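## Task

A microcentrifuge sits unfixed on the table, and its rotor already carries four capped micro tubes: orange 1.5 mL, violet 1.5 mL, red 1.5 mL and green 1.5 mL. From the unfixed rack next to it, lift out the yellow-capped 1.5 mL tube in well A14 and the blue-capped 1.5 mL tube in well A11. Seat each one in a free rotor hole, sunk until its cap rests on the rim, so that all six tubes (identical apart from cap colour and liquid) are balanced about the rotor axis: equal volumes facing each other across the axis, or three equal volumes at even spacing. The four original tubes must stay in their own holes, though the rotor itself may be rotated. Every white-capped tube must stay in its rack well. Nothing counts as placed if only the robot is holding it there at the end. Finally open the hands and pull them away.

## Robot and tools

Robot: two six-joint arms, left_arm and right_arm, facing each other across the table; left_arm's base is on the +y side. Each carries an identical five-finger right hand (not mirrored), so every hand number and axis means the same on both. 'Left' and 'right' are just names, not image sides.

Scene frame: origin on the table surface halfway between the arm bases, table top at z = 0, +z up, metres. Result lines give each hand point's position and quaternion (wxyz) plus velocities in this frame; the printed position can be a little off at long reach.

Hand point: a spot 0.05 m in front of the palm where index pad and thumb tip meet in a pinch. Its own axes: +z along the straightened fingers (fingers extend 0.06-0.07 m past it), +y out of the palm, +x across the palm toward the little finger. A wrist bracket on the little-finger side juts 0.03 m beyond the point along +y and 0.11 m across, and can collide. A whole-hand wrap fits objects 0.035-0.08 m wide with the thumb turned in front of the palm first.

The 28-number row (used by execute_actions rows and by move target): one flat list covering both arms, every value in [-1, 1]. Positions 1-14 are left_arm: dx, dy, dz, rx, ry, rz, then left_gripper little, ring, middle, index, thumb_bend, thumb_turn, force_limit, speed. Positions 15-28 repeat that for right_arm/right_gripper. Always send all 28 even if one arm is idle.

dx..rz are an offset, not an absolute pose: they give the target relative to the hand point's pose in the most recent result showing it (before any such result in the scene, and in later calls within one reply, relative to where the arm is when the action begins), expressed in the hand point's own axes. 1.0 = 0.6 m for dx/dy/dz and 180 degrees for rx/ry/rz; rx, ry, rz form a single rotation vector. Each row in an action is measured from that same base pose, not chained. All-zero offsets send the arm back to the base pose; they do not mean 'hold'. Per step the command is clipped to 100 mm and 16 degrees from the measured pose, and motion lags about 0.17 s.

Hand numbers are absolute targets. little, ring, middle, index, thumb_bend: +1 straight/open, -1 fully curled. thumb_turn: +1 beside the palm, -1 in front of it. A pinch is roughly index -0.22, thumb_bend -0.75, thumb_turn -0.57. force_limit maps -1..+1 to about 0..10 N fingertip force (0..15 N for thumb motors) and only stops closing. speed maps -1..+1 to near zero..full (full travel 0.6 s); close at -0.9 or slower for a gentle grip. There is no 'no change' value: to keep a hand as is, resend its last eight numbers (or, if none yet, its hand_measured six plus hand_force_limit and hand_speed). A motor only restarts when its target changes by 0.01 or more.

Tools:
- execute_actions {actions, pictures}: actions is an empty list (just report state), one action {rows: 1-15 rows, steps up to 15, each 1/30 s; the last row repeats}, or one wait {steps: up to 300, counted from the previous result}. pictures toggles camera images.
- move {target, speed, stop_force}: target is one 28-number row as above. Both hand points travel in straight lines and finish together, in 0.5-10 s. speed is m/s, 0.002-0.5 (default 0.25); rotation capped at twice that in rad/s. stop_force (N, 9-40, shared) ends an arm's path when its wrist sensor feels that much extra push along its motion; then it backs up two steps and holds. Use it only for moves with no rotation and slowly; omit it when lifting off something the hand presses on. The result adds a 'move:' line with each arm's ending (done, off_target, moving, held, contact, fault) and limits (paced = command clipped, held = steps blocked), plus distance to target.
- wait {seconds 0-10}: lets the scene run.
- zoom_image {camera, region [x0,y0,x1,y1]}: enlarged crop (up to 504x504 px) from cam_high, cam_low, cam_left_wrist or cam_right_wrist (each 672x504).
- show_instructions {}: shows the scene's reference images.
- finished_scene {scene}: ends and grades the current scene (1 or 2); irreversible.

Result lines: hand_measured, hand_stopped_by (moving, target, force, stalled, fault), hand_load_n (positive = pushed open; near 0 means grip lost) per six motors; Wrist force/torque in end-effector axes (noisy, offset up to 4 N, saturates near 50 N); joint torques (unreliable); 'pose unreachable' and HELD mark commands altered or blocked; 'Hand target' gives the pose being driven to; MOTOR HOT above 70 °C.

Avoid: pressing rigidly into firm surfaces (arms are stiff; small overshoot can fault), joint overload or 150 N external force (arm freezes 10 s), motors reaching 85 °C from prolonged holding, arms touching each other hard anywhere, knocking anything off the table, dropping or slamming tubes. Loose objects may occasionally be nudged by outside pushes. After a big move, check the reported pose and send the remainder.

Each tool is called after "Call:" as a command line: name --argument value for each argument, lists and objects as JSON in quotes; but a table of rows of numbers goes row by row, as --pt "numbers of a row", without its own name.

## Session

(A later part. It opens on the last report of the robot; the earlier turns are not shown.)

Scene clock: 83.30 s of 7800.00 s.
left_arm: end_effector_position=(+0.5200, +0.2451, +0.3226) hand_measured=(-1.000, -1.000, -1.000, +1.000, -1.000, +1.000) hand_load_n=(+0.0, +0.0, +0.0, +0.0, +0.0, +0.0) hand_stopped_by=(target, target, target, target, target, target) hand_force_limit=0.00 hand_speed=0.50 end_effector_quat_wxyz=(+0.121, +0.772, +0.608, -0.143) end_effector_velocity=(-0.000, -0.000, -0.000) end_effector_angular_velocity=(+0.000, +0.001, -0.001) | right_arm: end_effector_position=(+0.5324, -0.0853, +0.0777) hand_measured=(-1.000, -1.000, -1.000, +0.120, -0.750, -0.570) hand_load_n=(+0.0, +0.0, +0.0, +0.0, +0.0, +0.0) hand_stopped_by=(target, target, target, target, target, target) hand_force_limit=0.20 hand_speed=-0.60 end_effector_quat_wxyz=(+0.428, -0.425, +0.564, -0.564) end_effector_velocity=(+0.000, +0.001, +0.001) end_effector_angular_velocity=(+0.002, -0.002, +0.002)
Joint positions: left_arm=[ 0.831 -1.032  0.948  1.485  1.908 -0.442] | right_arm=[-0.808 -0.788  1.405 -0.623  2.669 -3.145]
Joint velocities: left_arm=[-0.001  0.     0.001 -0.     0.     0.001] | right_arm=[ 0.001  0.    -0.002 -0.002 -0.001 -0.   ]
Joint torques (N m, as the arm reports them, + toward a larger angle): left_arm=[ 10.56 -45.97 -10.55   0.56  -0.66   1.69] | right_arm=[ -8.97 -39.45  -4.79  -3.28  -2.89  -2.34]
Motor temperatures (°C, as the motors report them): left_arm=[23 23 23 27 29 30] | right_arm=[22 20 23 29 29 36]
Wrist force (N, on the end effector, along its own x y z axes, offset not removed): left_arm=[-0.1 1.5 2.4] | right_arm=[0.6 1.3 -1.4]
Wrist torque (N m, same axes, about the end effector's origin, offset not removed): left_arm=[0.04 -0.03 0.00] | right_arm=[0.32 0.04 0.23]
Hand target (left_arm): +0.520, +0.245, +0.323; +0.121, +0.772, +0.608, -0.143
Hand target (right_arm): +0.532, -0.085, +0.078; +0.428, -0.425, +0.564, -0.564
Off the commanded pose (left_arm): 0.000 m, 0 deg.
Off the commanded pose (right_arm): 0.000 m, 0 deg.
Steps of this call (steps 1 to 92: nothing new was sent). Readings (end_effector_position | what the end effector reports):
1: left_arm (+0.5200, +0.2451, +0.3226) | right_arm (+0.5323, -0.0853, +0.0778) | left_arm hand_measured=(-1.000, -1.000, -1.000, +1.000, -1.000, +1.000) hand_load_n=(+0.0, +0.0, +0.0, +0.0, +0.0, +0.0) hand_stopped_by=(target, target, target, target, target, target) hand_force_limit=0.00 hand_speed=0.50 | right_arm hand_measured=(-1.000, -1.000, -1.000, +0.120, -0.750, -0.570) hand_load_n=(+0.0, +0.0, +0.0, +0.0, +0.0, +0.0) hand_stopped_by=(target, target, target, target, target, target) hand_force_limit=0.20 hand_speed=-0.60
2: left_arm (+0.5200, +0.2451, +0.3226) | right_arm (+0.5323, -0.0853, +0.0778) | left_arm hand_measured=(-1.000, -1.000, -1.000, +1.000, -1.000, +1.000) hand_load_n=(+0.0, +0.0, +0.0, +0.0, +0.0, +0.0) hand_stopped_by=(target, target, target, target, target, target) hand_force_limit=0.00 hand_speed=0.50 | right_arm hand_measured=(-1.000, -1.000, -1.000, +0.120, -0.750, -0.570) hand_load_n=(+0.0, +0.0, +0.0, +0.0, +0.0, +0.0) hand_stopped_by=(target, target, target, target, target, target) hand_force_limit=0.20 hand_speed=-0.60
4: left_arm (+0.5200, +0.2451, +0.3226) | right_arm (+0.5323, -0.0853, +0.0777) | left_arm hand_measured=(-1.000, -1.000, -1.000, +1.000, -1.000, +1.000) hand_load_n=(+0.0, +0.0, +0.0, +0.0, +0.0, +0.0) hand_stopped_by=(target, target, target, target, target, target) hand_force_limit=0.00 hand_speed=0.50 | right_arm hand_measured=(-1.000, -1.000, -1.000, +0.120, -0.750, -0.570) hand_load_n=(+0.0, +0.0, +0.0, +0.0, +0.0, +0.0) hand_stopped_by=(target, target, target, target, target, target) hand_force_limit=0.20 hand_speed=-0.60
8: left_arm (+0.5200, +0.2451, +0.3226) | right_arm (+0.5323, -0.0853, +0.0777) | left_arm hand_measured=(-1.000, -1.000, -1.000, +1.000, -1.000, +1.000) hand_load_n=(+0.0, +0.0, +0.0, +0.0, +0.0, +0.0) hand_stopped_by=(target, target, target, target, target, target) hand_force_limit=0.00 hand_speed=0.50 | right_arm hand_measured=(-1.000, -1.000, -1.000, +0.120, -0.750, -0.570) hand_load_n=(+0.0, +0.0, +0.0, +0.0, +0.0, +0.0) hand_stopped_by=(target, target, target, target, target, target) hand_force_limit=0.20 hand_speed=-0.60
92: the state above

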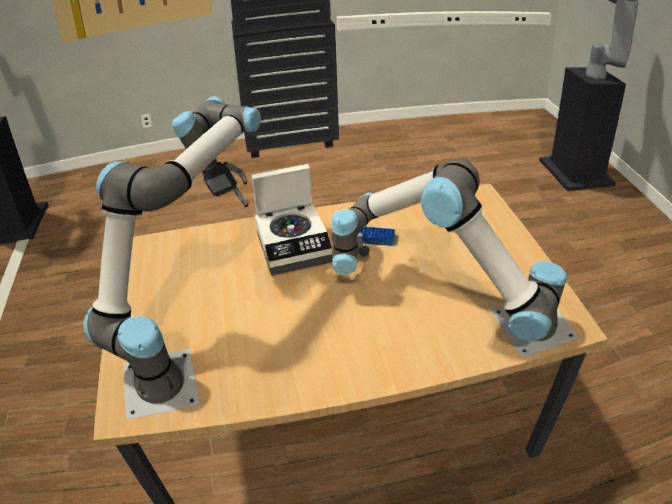

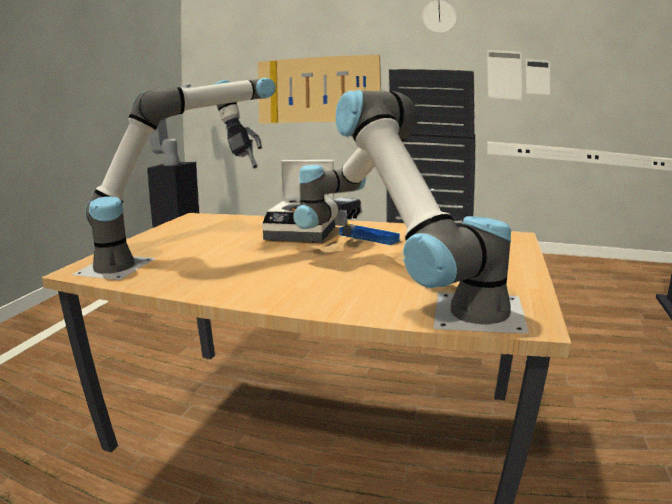

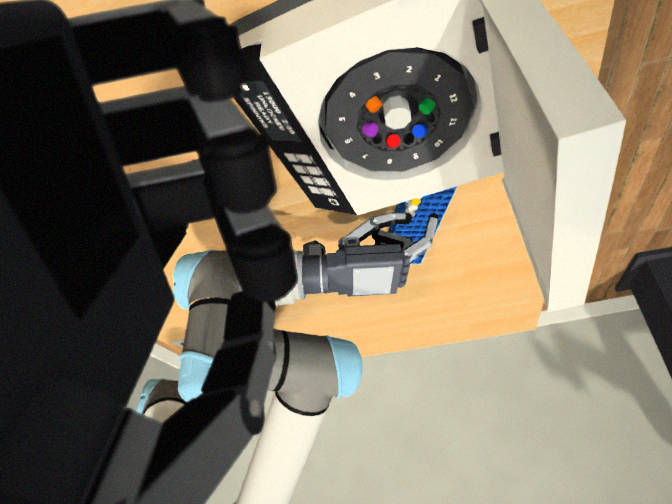

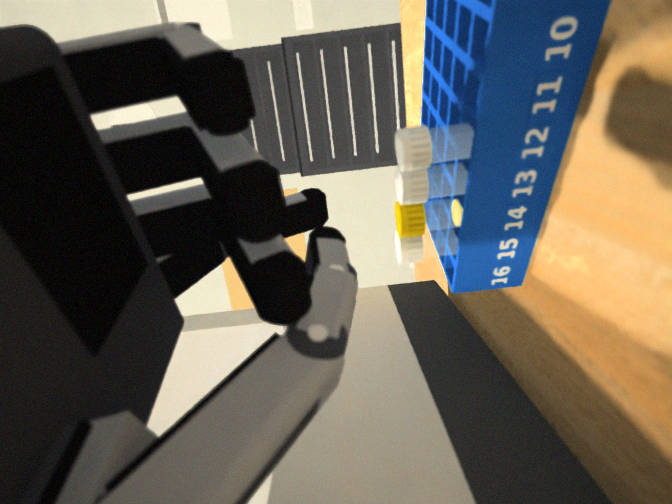

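Call:
move --target '[0,0,0,0,0,0,-1,-1,-1,1,-1,1,0,0.5, 0,0.03,0,0,0,0,-1,-1,-1,0.12,-0.75,-0.57,0.2,-0.6]' --speed 0.015 --stop_force 9

Call:
zoom_image --camera "cam_left_wrist" --region '[370,175,460,255]'

Scene clock: 85.47 s of 7800.00 s.
left_arm: end_effector_position=(+0.5200, +0.2451, +0.3226) hand_measured=(-1.000, -1.000, -1.000, +1.000, -1.000, +1.000) hand_load_n=(+0.0, +0.0, +0.0, +0.0, +0.0, +0.0) hand_stopped_by=(target, target, target, target, target, target) hand_force_limit=0.00 hand_speed=0.50 end_effector_quat_wxyz=(+0.121, +0.772, +0.608, -0.143) end_effector_velocity=(+0.000, +0.000, -0.000) end_effector_angular_velocity=(+0.000, -0.000, +0.000) | right_arm: end_effector_position=(+0.5324, -0.0853, +0.0599) hand_measured=(-1.000, -1.000, -1.000, +0.120, -0.750, -0.570) hand_load_n=(+0.0, +0.0, +0.0, +0.0, +0.0, +0.0) hand_stopped_by=(target, target, target, target, target, target) hand_force_limit=0.20 hand_speed=-0.60 end_effector_quat_wxyz=(+0.428, -0.425, +0.564, -0.564) end_effector_velocity=(+0.001, -0.000, -0.002) end_effector_angular_velocity=(+0.001, -0.000, -0.001)
Joint positions: left_arm=[ 0.831 -1.032  0.948  1.485  1.908 -0.442] | right_arm=[-0.808 -0.763  1.412 -0.655  2.669 -3.145]
Joint velocities: left_arm=[ 0.001 -0.     0.001 -0.001 -0.     0.001] | right_arm=[-0.001  0.003 -0.    -0.003  0.    -0.   ]
Joint torques (N m, as the arm reports them, + toward a larger angle): left_arm=[  6.24 -47.05 -10.81   0.56  -0.69   1.73] | right_arm=[-10.11 -39.14  -3.24  -3.17  -2.83   1.78]
Motor temperatures (°C, as the motors report them): left_arm=[23 23 23 27 29 30] | right_arm=[22 20 23 29 29 36]
Wrist force (N, on the end effector, along its own x y z axes, offset not removed): left_arm=[-0.2 5.0 2.8] | right_arm=[5.8 0.2 -0.7]
Wrist torque (N m, same axes, about the end effector's origin, offset not removed): left_arm=[0.60 -0.21 0.12] | right_arm=[0.12 -0.92 0.51]
Hand target (left_arm): +0.520, +0.245, +0.323; +0.121, +0.772, +0.608, -0.143
Hand target (right_arm): +0.532, -0.085, +0.060; +0.428, -0.425, +0.564, -0.564
Off the commanded pose (left_arm): 0.000 m, 0 deg.
Off the commanded pose (right_arm): 0.000 m, 0 deg.
move: done

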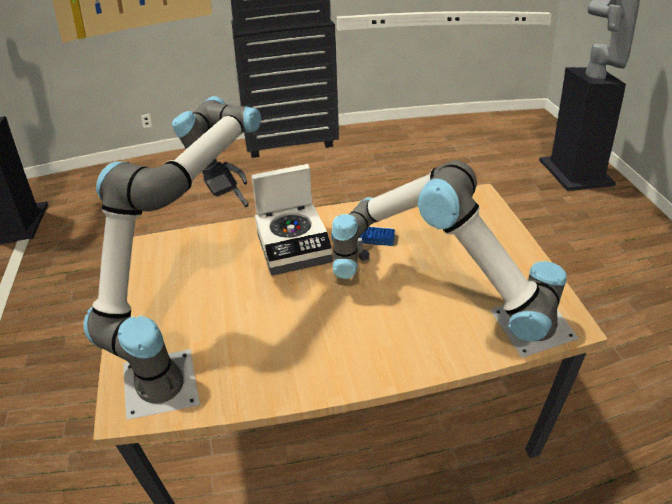

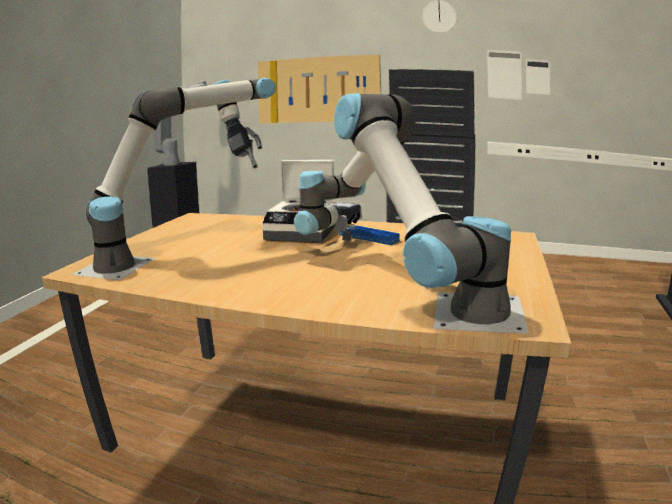

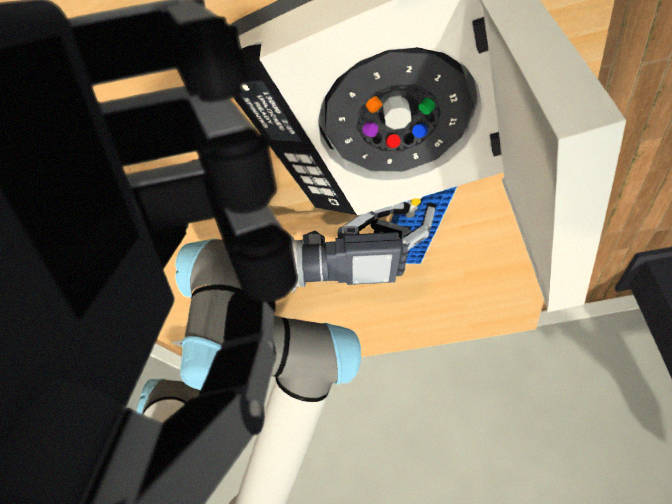

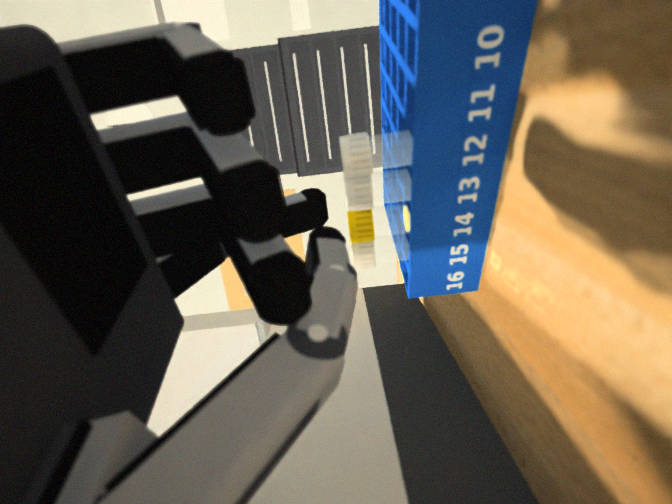

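Region (370, 175, 460, 255) of cam_left_wrist's 672x504 image, scaled by 5.600, with more detail than that image has.

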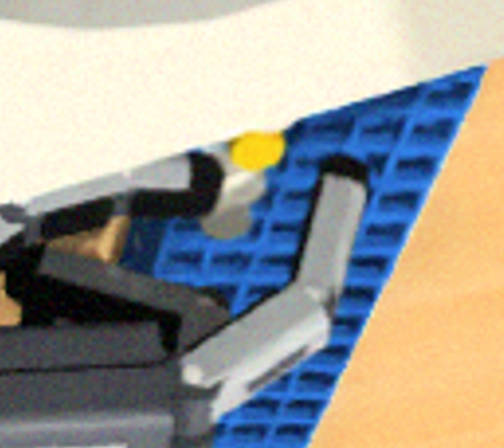

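Call:
move --target '[0,0,0,0,0,0,-1,-1,-1,1,-1,1,0,0.5, 0,0.0187,0,0,0,0,-1,-1,-1,0.12,-0.75,-0.57,0.2,-0.6]' --speed 0.01 --stop_force 9

Call:
zoom_image --camera "cam_left_wrist" --region '[370,175,460,255]'

Call:
zoom_image --camera "cam_right_wrist" --region '[260,130,420,290]'

Scene clock: 88.00 s of 7800.00 s.
left_arm: end_effector_position=(+0.5200, +0.2451, +0.3226) hand_measured=(-1.000, -1.000, -1.000, +1.000, -1.000, +1.000) hand_load_n=(+0.0, +0.0, +0.0, +0.0, +0.0, +0.0) hand_stopped_by=(target, target, target, target, target, target) hand_force_limit=0.00 hand_speed=0.50 end_effector_quat_wxyz=(+0.121, +0.772, +0.608, -0.143) end_effector_velocity=(+0.000, -0.000, -0.000) end_effector_angular_velocity=(-0.000, -0.000, -0.000) | right_arm: end_effector_position=(+0.5324, -0.0853, +0.0488) hand_measured=(-1.000, -1.000, -1.000, +0.120, -0.750, -0.570) hand_load_n=(+0.0, +0.0, +0.0, +0.0, +0.0, +0.0) hand_stopped_by=(target, target, target, target, target, target) hand_force_limit=0.20 hand_speed=-0.60 end_effector_quat_wxyz=(+0.428, -0.425, +0.564, -0.564) end_effector_velocity=(-0.000, -0.001, -0.003) end_effector_angular_velocity=(-0.001, +0.001, -0.000)
Joint positions: left_arm=[ 0.831 -1.032  0.948  1.485  1.908 -0.442] | right_arm=[-0.808 -0.747  1.415 -0.674  2.669 -3.145]
Joint velocities: left_arm=[ 0.     0.001 -0.001 -0.     0.     0.001] | right_arm=[-0.     0.003  0.002 -0.004  0.    -0.   ]
Joint torques (N m, as the arm reports them, + toward a larger angle): left_arm=[  0.66 -45.78 -10.15   0.48  -0.7    1.69] | right_arm=[ -9.94 -39.29  -3.75  -2.99  -2.91   0.87]
Motor temperatures (°C, as the motors report them): left_arm=[23 23 23 27 29 30] | right_arm=[22 20 23 29 29 36]
Wrist force (N, on the end effector, along its own x y z axes, offset not removed): left_arm=[2.0 2.1 1.6] | right_arm=[0.1 1.5 -1.2]
Wrist torque (N m, same axes, about the end effector's origin, offset not removed): left_arm=[0.25 -0.46 0.01] | right_arm=[0.36 0.06 0.21]
Hand target (left_arm): +0.520, +0.245, +0.323; +0.121, +0.772, +0.608, -0.143
Hand target (right_arm): +0.532, -0.085, +0.049; +0.428, -0.425, +0.564, -0.564
Off the commanded pose (left_arm): 0.000 m, 0 deg.
Off the commanded pose (right_arm): 0.000 m, 0 deg.
move: done

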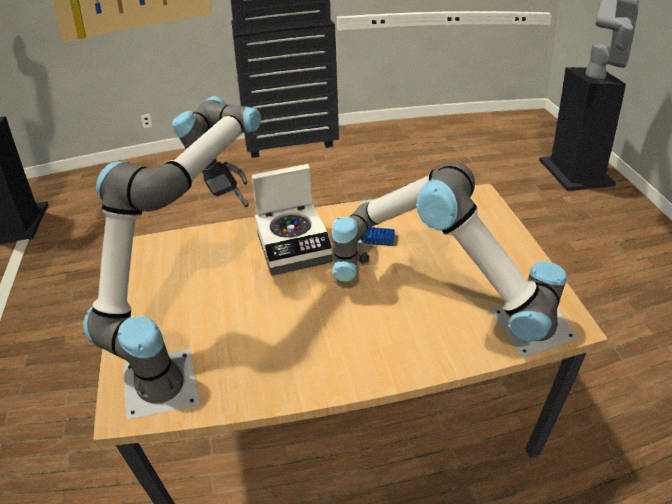

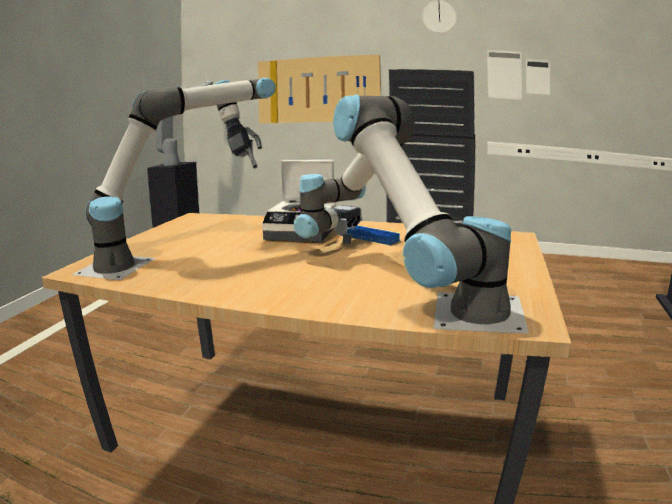

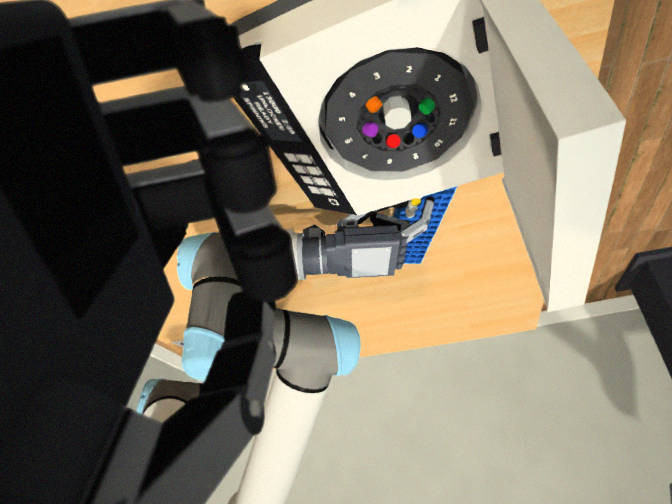

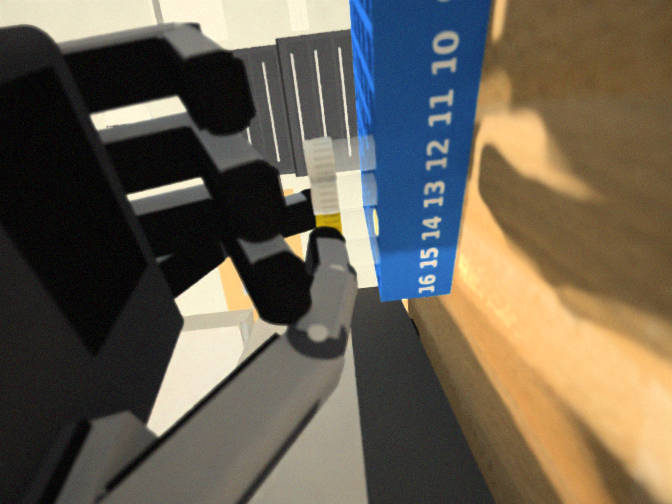

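Region (370, 175, 460, 255) of cam_left_wrist's 672x504 image, scaled by 5.600, with more detail than that image has.

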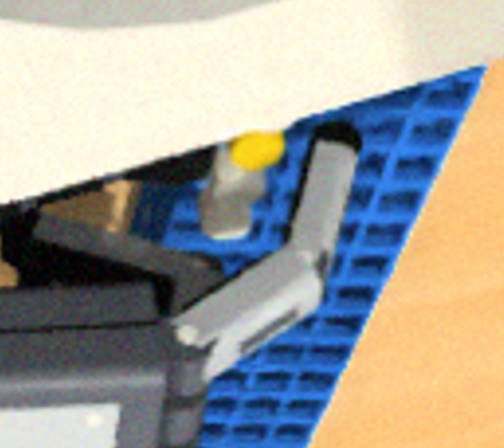

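Region (260, 130, 420, 290) of cam_right_wrist's 672x504 image, scaled by 3.150, with more detail than that image has.

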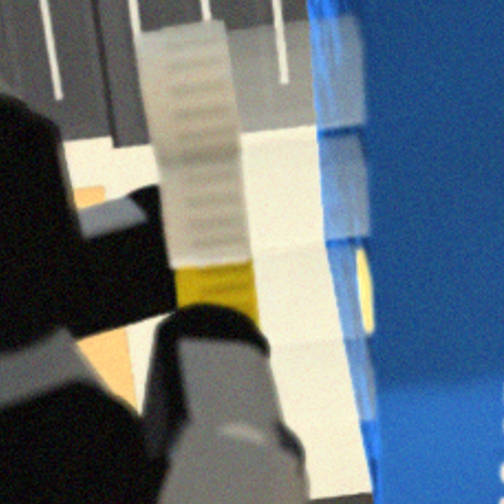

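Call:
move --target '[0,0,0,0,0,0,-1,-1,-1,1,-1,1,0,0.5, -0.0015,0,0.0035,0,0,0,-1,-1,-1,-0.25,-0.75,-0.57,0.2,-0.88]' --speed 0.005

Call:
zoom_image --camera "cam_left_wrist" --region '[370,175,460,255]'

Call:
zoom_image --camera "cam_right_wrist" --region '[260,130,420,290]'

Scene clock: 90.07 s of 7800.00 s.
left_arm: end_effector_position=(+0.5200, +0.2451, +0.3226) hand_measured=(-1.000, -1.000, -1.000, +1.000, -1.000, +1.000) hand_load_n=(+0.0, +0.0, +0.0, +0.0, +0.0, +0.0) hand_stopped_by=(target, target, target, target, target, target) hand_force_limit=0.00 hand_speed=0.50 end_effector_quat_wxyz=(+0.121, +0.772, +0.608, -0.143) end_effector_velocity=(-0.000, -0.001, -0.001) end_effector_angular_velocity=(+0.000, +0.001, -0.001) | right_arm: end_effector_position=(+0.5347, -0.0850, +0.0488) hand_measured=(-1.000, -1.000, -1.000, -0.050, -0.748, -0.570) hand_load_n=(+0.0, +0.0, +0.0, +7.0, +2.0, +0.0) hand_stopped_by=(target, target, target, force, target, target) hand_force_limit=0.20 hand_speed=-0.88 end_effector_quat_wxyz=(+0.428, -0.425, +0.564, -0.564) end_effector_velocity=(-0.000, -0.001, -0.001) end_effector_angular_velocity=(-0.001, +0.001, -0.000)
Joint positions: left_arm=[ 0.831 -1.032  0.948  1.485  1.908 -0.442] | right_arm=[-0.811 -0.744  1.41  -0.672  2.667 -3.145]
Joint velocities: left_arm=[-0.001  0.001  0.001 -0.     0.     0.   ] | right_arm=[-0.001  0.     0.001 -0.    -0.    -0.   ]
Joint torques (N m, as the arm reports them, + toward a larger angle): left_arm=[  0.46 -45.89 -10.62   0.59  -0.82   1.71] | right_arm=[ -8.29 -37.6  -30.12   1.6   -2.88   0.96]
Motor temperatures (°C, as the motors report them): left_arm=[23 23 23 27 29 30] | right_arm=[22 20 23 29 29 36]
Wrist force (N, on the end effector, along its own x y z axes, offset not removed): left_arm=[0.3 2.7 2.0] | right_arm=[0.6 -1.2 0.2]
Wrist torque (N m, same axes, about the end effector's origin, offset not removed): left_arm=[0.20 -0.09 0.10] | right_arm=[0.04 -0.09 0.28]
Hand target (left_arm): +0.520, +0.245, +0.323; +0.121, +0.772, +0.608, -0.143
Hand target (right_arm): +0.535, -0.085, +0.049; +0.428, -0.425, +0.564, -0.564
Off the commanded pose (left_arm): 0.000 m, 0 deg.
Off the commanded pose (right_arm): 0.000 m, 0 deg.
move: done

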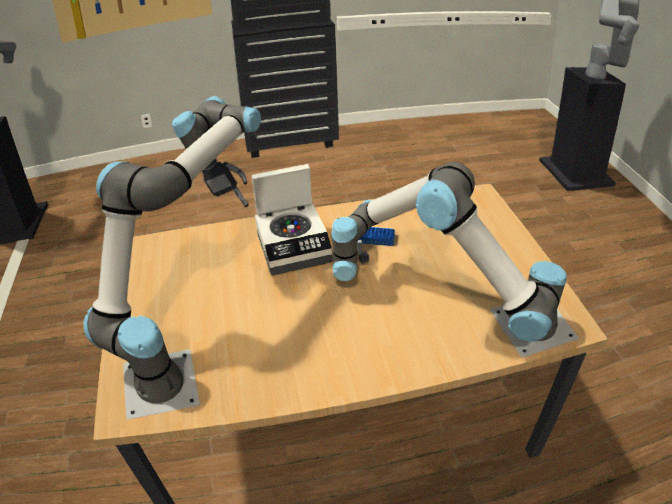

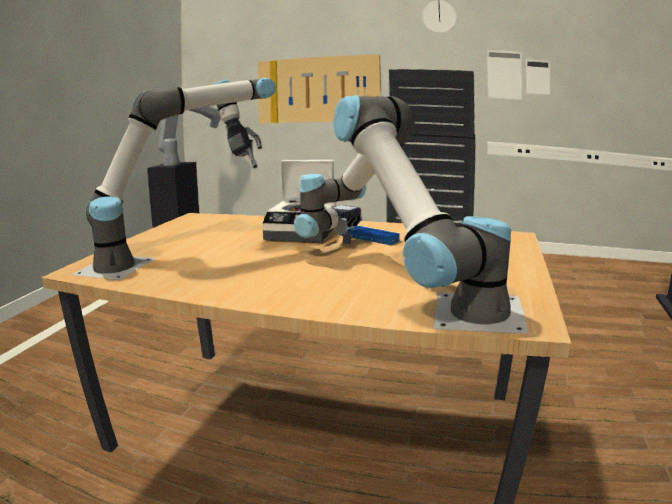

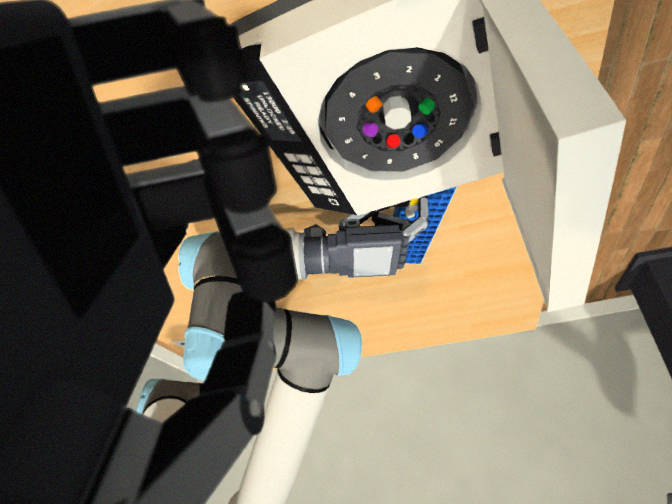

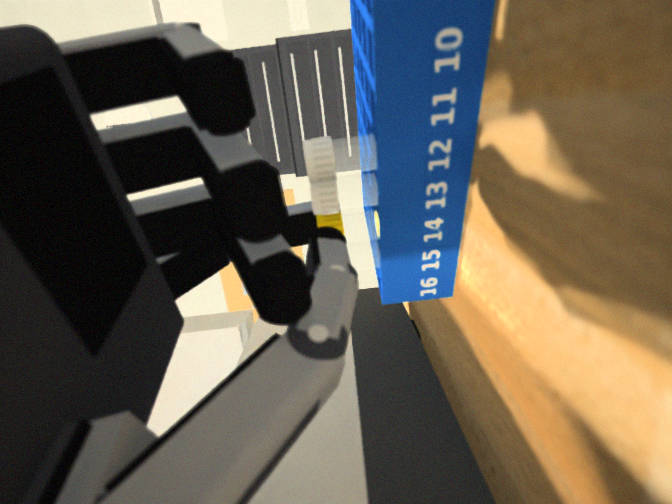

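Region (370, 175, 460, 255) of cam_left_wrist's 672x504 image, scaled by 5.600, with more detail than that image has.

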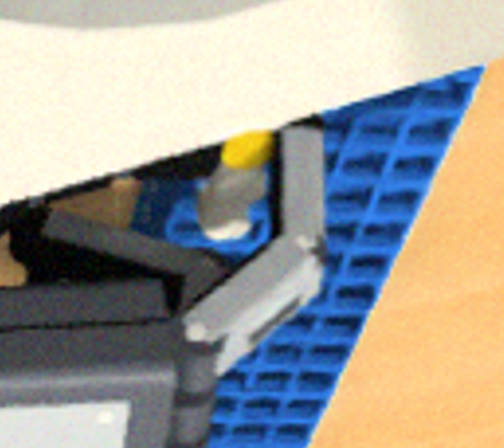

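Region (260, 130, 420, 290) of cam_right_wrist's 672x504 image, scaled by 3.150, with more detail than that image has.

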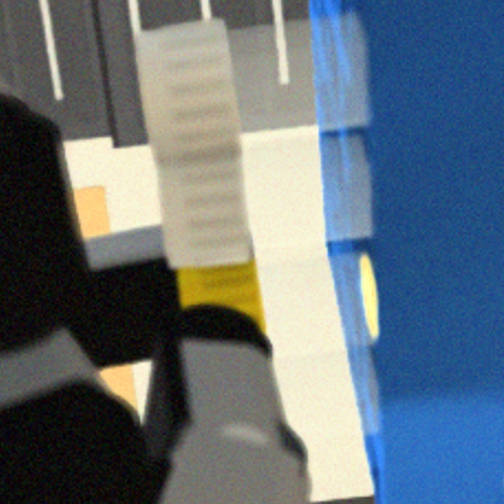

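Call:
move --target '[0,0,0,0,0,0,-1,-1,-1,1,-1,1,0,0.5, 0,-0.025,0.002,0,0,0,-1,-1,-1,-0.25,-0.75,-0.57,0.2,-0.88]' --speed 0.012

Scene clock: 91.93 s of 7800.00 s.
left_arm: end_effector_position=(+0.5200, +0.2451, +0.3226) hand_measured=(-1.000, -1.000, -1.000, +1.000, -1.000, +1.000) hand_load_n=(+0.0, +0.0, +0.0, +0.0, +0.0, +0.0) hand_stopped_by=(target, target, target, target, target, target) hand_force_limit=0.00 hand_speed=0.50 end_effector_quat_wxyz=(+0.121, +0.772, +0.608, -0.143) end_effector_velocity=(-0.000, +0.000, +0.001) end_effector_angular_velocity=(-0.001, -0.001, +0.000) | right_arm: end_effector_position=(+0.5358, -0.0853, +0.0636) hand_measured=(-1.000, -1.000, -1.000, -0.050, -0.748, -0.570) hand_load_n=(+0.0, +0.0, +0.0, +6.5, +1.5, +0.0) hand_stopped_by=(target, target, target, force, target, target) hand_force_limit=0.20 hand_speed=-0.88 end_effector_quat_wxyz=(+0.428, -0.425, +0.564, -0.564) end_effector_velocity=(+0.000, +0.000, +0.003) end_effector_angular_velocity=(+0.000, -0.000, +0.001)
Joint positions: left_arm=[ 0.831 -1.032  0.948  1.485  1.908 -0.442] | right_arm=[-0.812 -0.765  1.404 -0.645  2.665 -3.145]
Joint velocities: left_arm=[ 0.001 -0.001  0.     0.     0.     0.   ] | right_arm=[-0.    -0.003 -0.002  0.005 -0.001 -0.   ]
Joint torques (N m, as the arm reports them, + toward a larger angle): left_arm=[  0.23 -46.06 -10.38   0.55  -0.64   1.8 ] | right_arm=[ -9.12 -51.96 -32.79   1.15  -2.69  -2.26]
Motor temperatures (°C, as the motors report them): left_arm=[23 23 23 27 29 30] | right_arm=[22 20 23 29 29 36]
Wrist force (N, on the end effector, along its own x y z axes, offset not removed): left_arm=[-1.3 1.7 3.1] | right_arm=[1.6 2.6 -2.0]
Wrist torque (N m, same axes, about the end effector's origin, offset not removed): left_arm=[0.28 0.17 -0.08] | right_arm=[0.40 -0.20 0.41]
Hand target (left_arm): +0.520, +0.245, +0.323; +0.121, +0.772, +0.608, -0.143
Hand target (right_arm): +0.536, -0.085, +0.064; +0.428, -0.425, +0.564, -0.564
Off the commanded pose (left_arm): 0.000 m, 0 deg.
Off the commanded pose (right_arm): 0.000 m, 0 deg.
move: done

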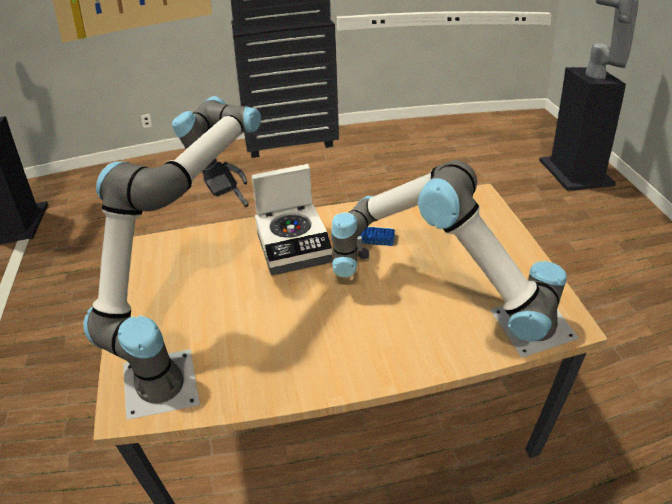

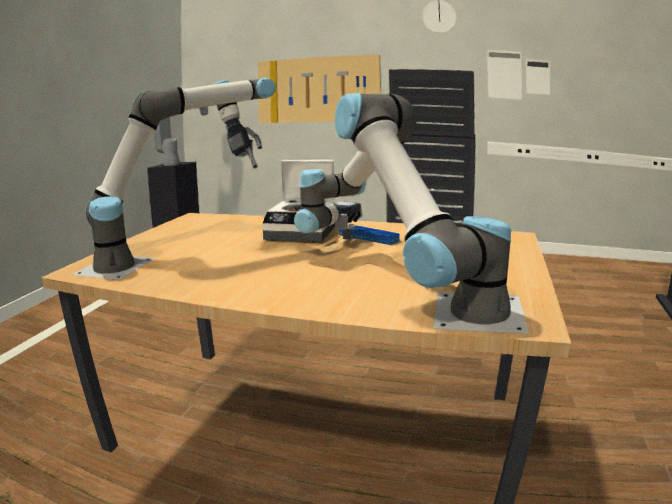

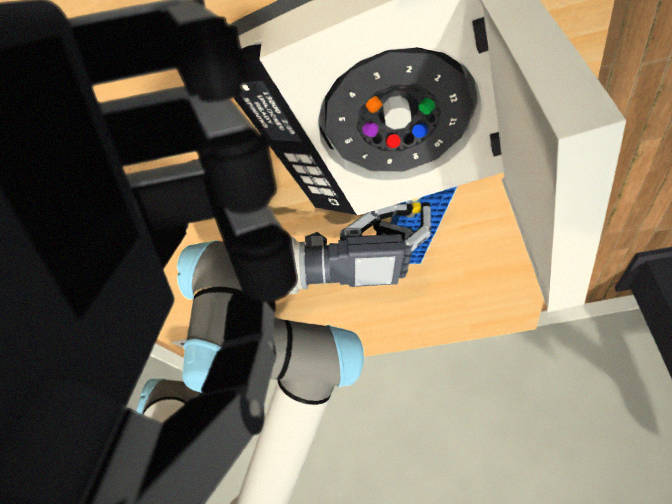

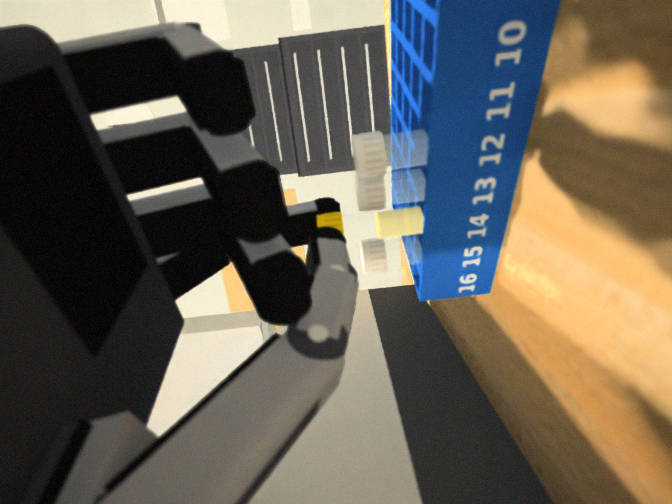

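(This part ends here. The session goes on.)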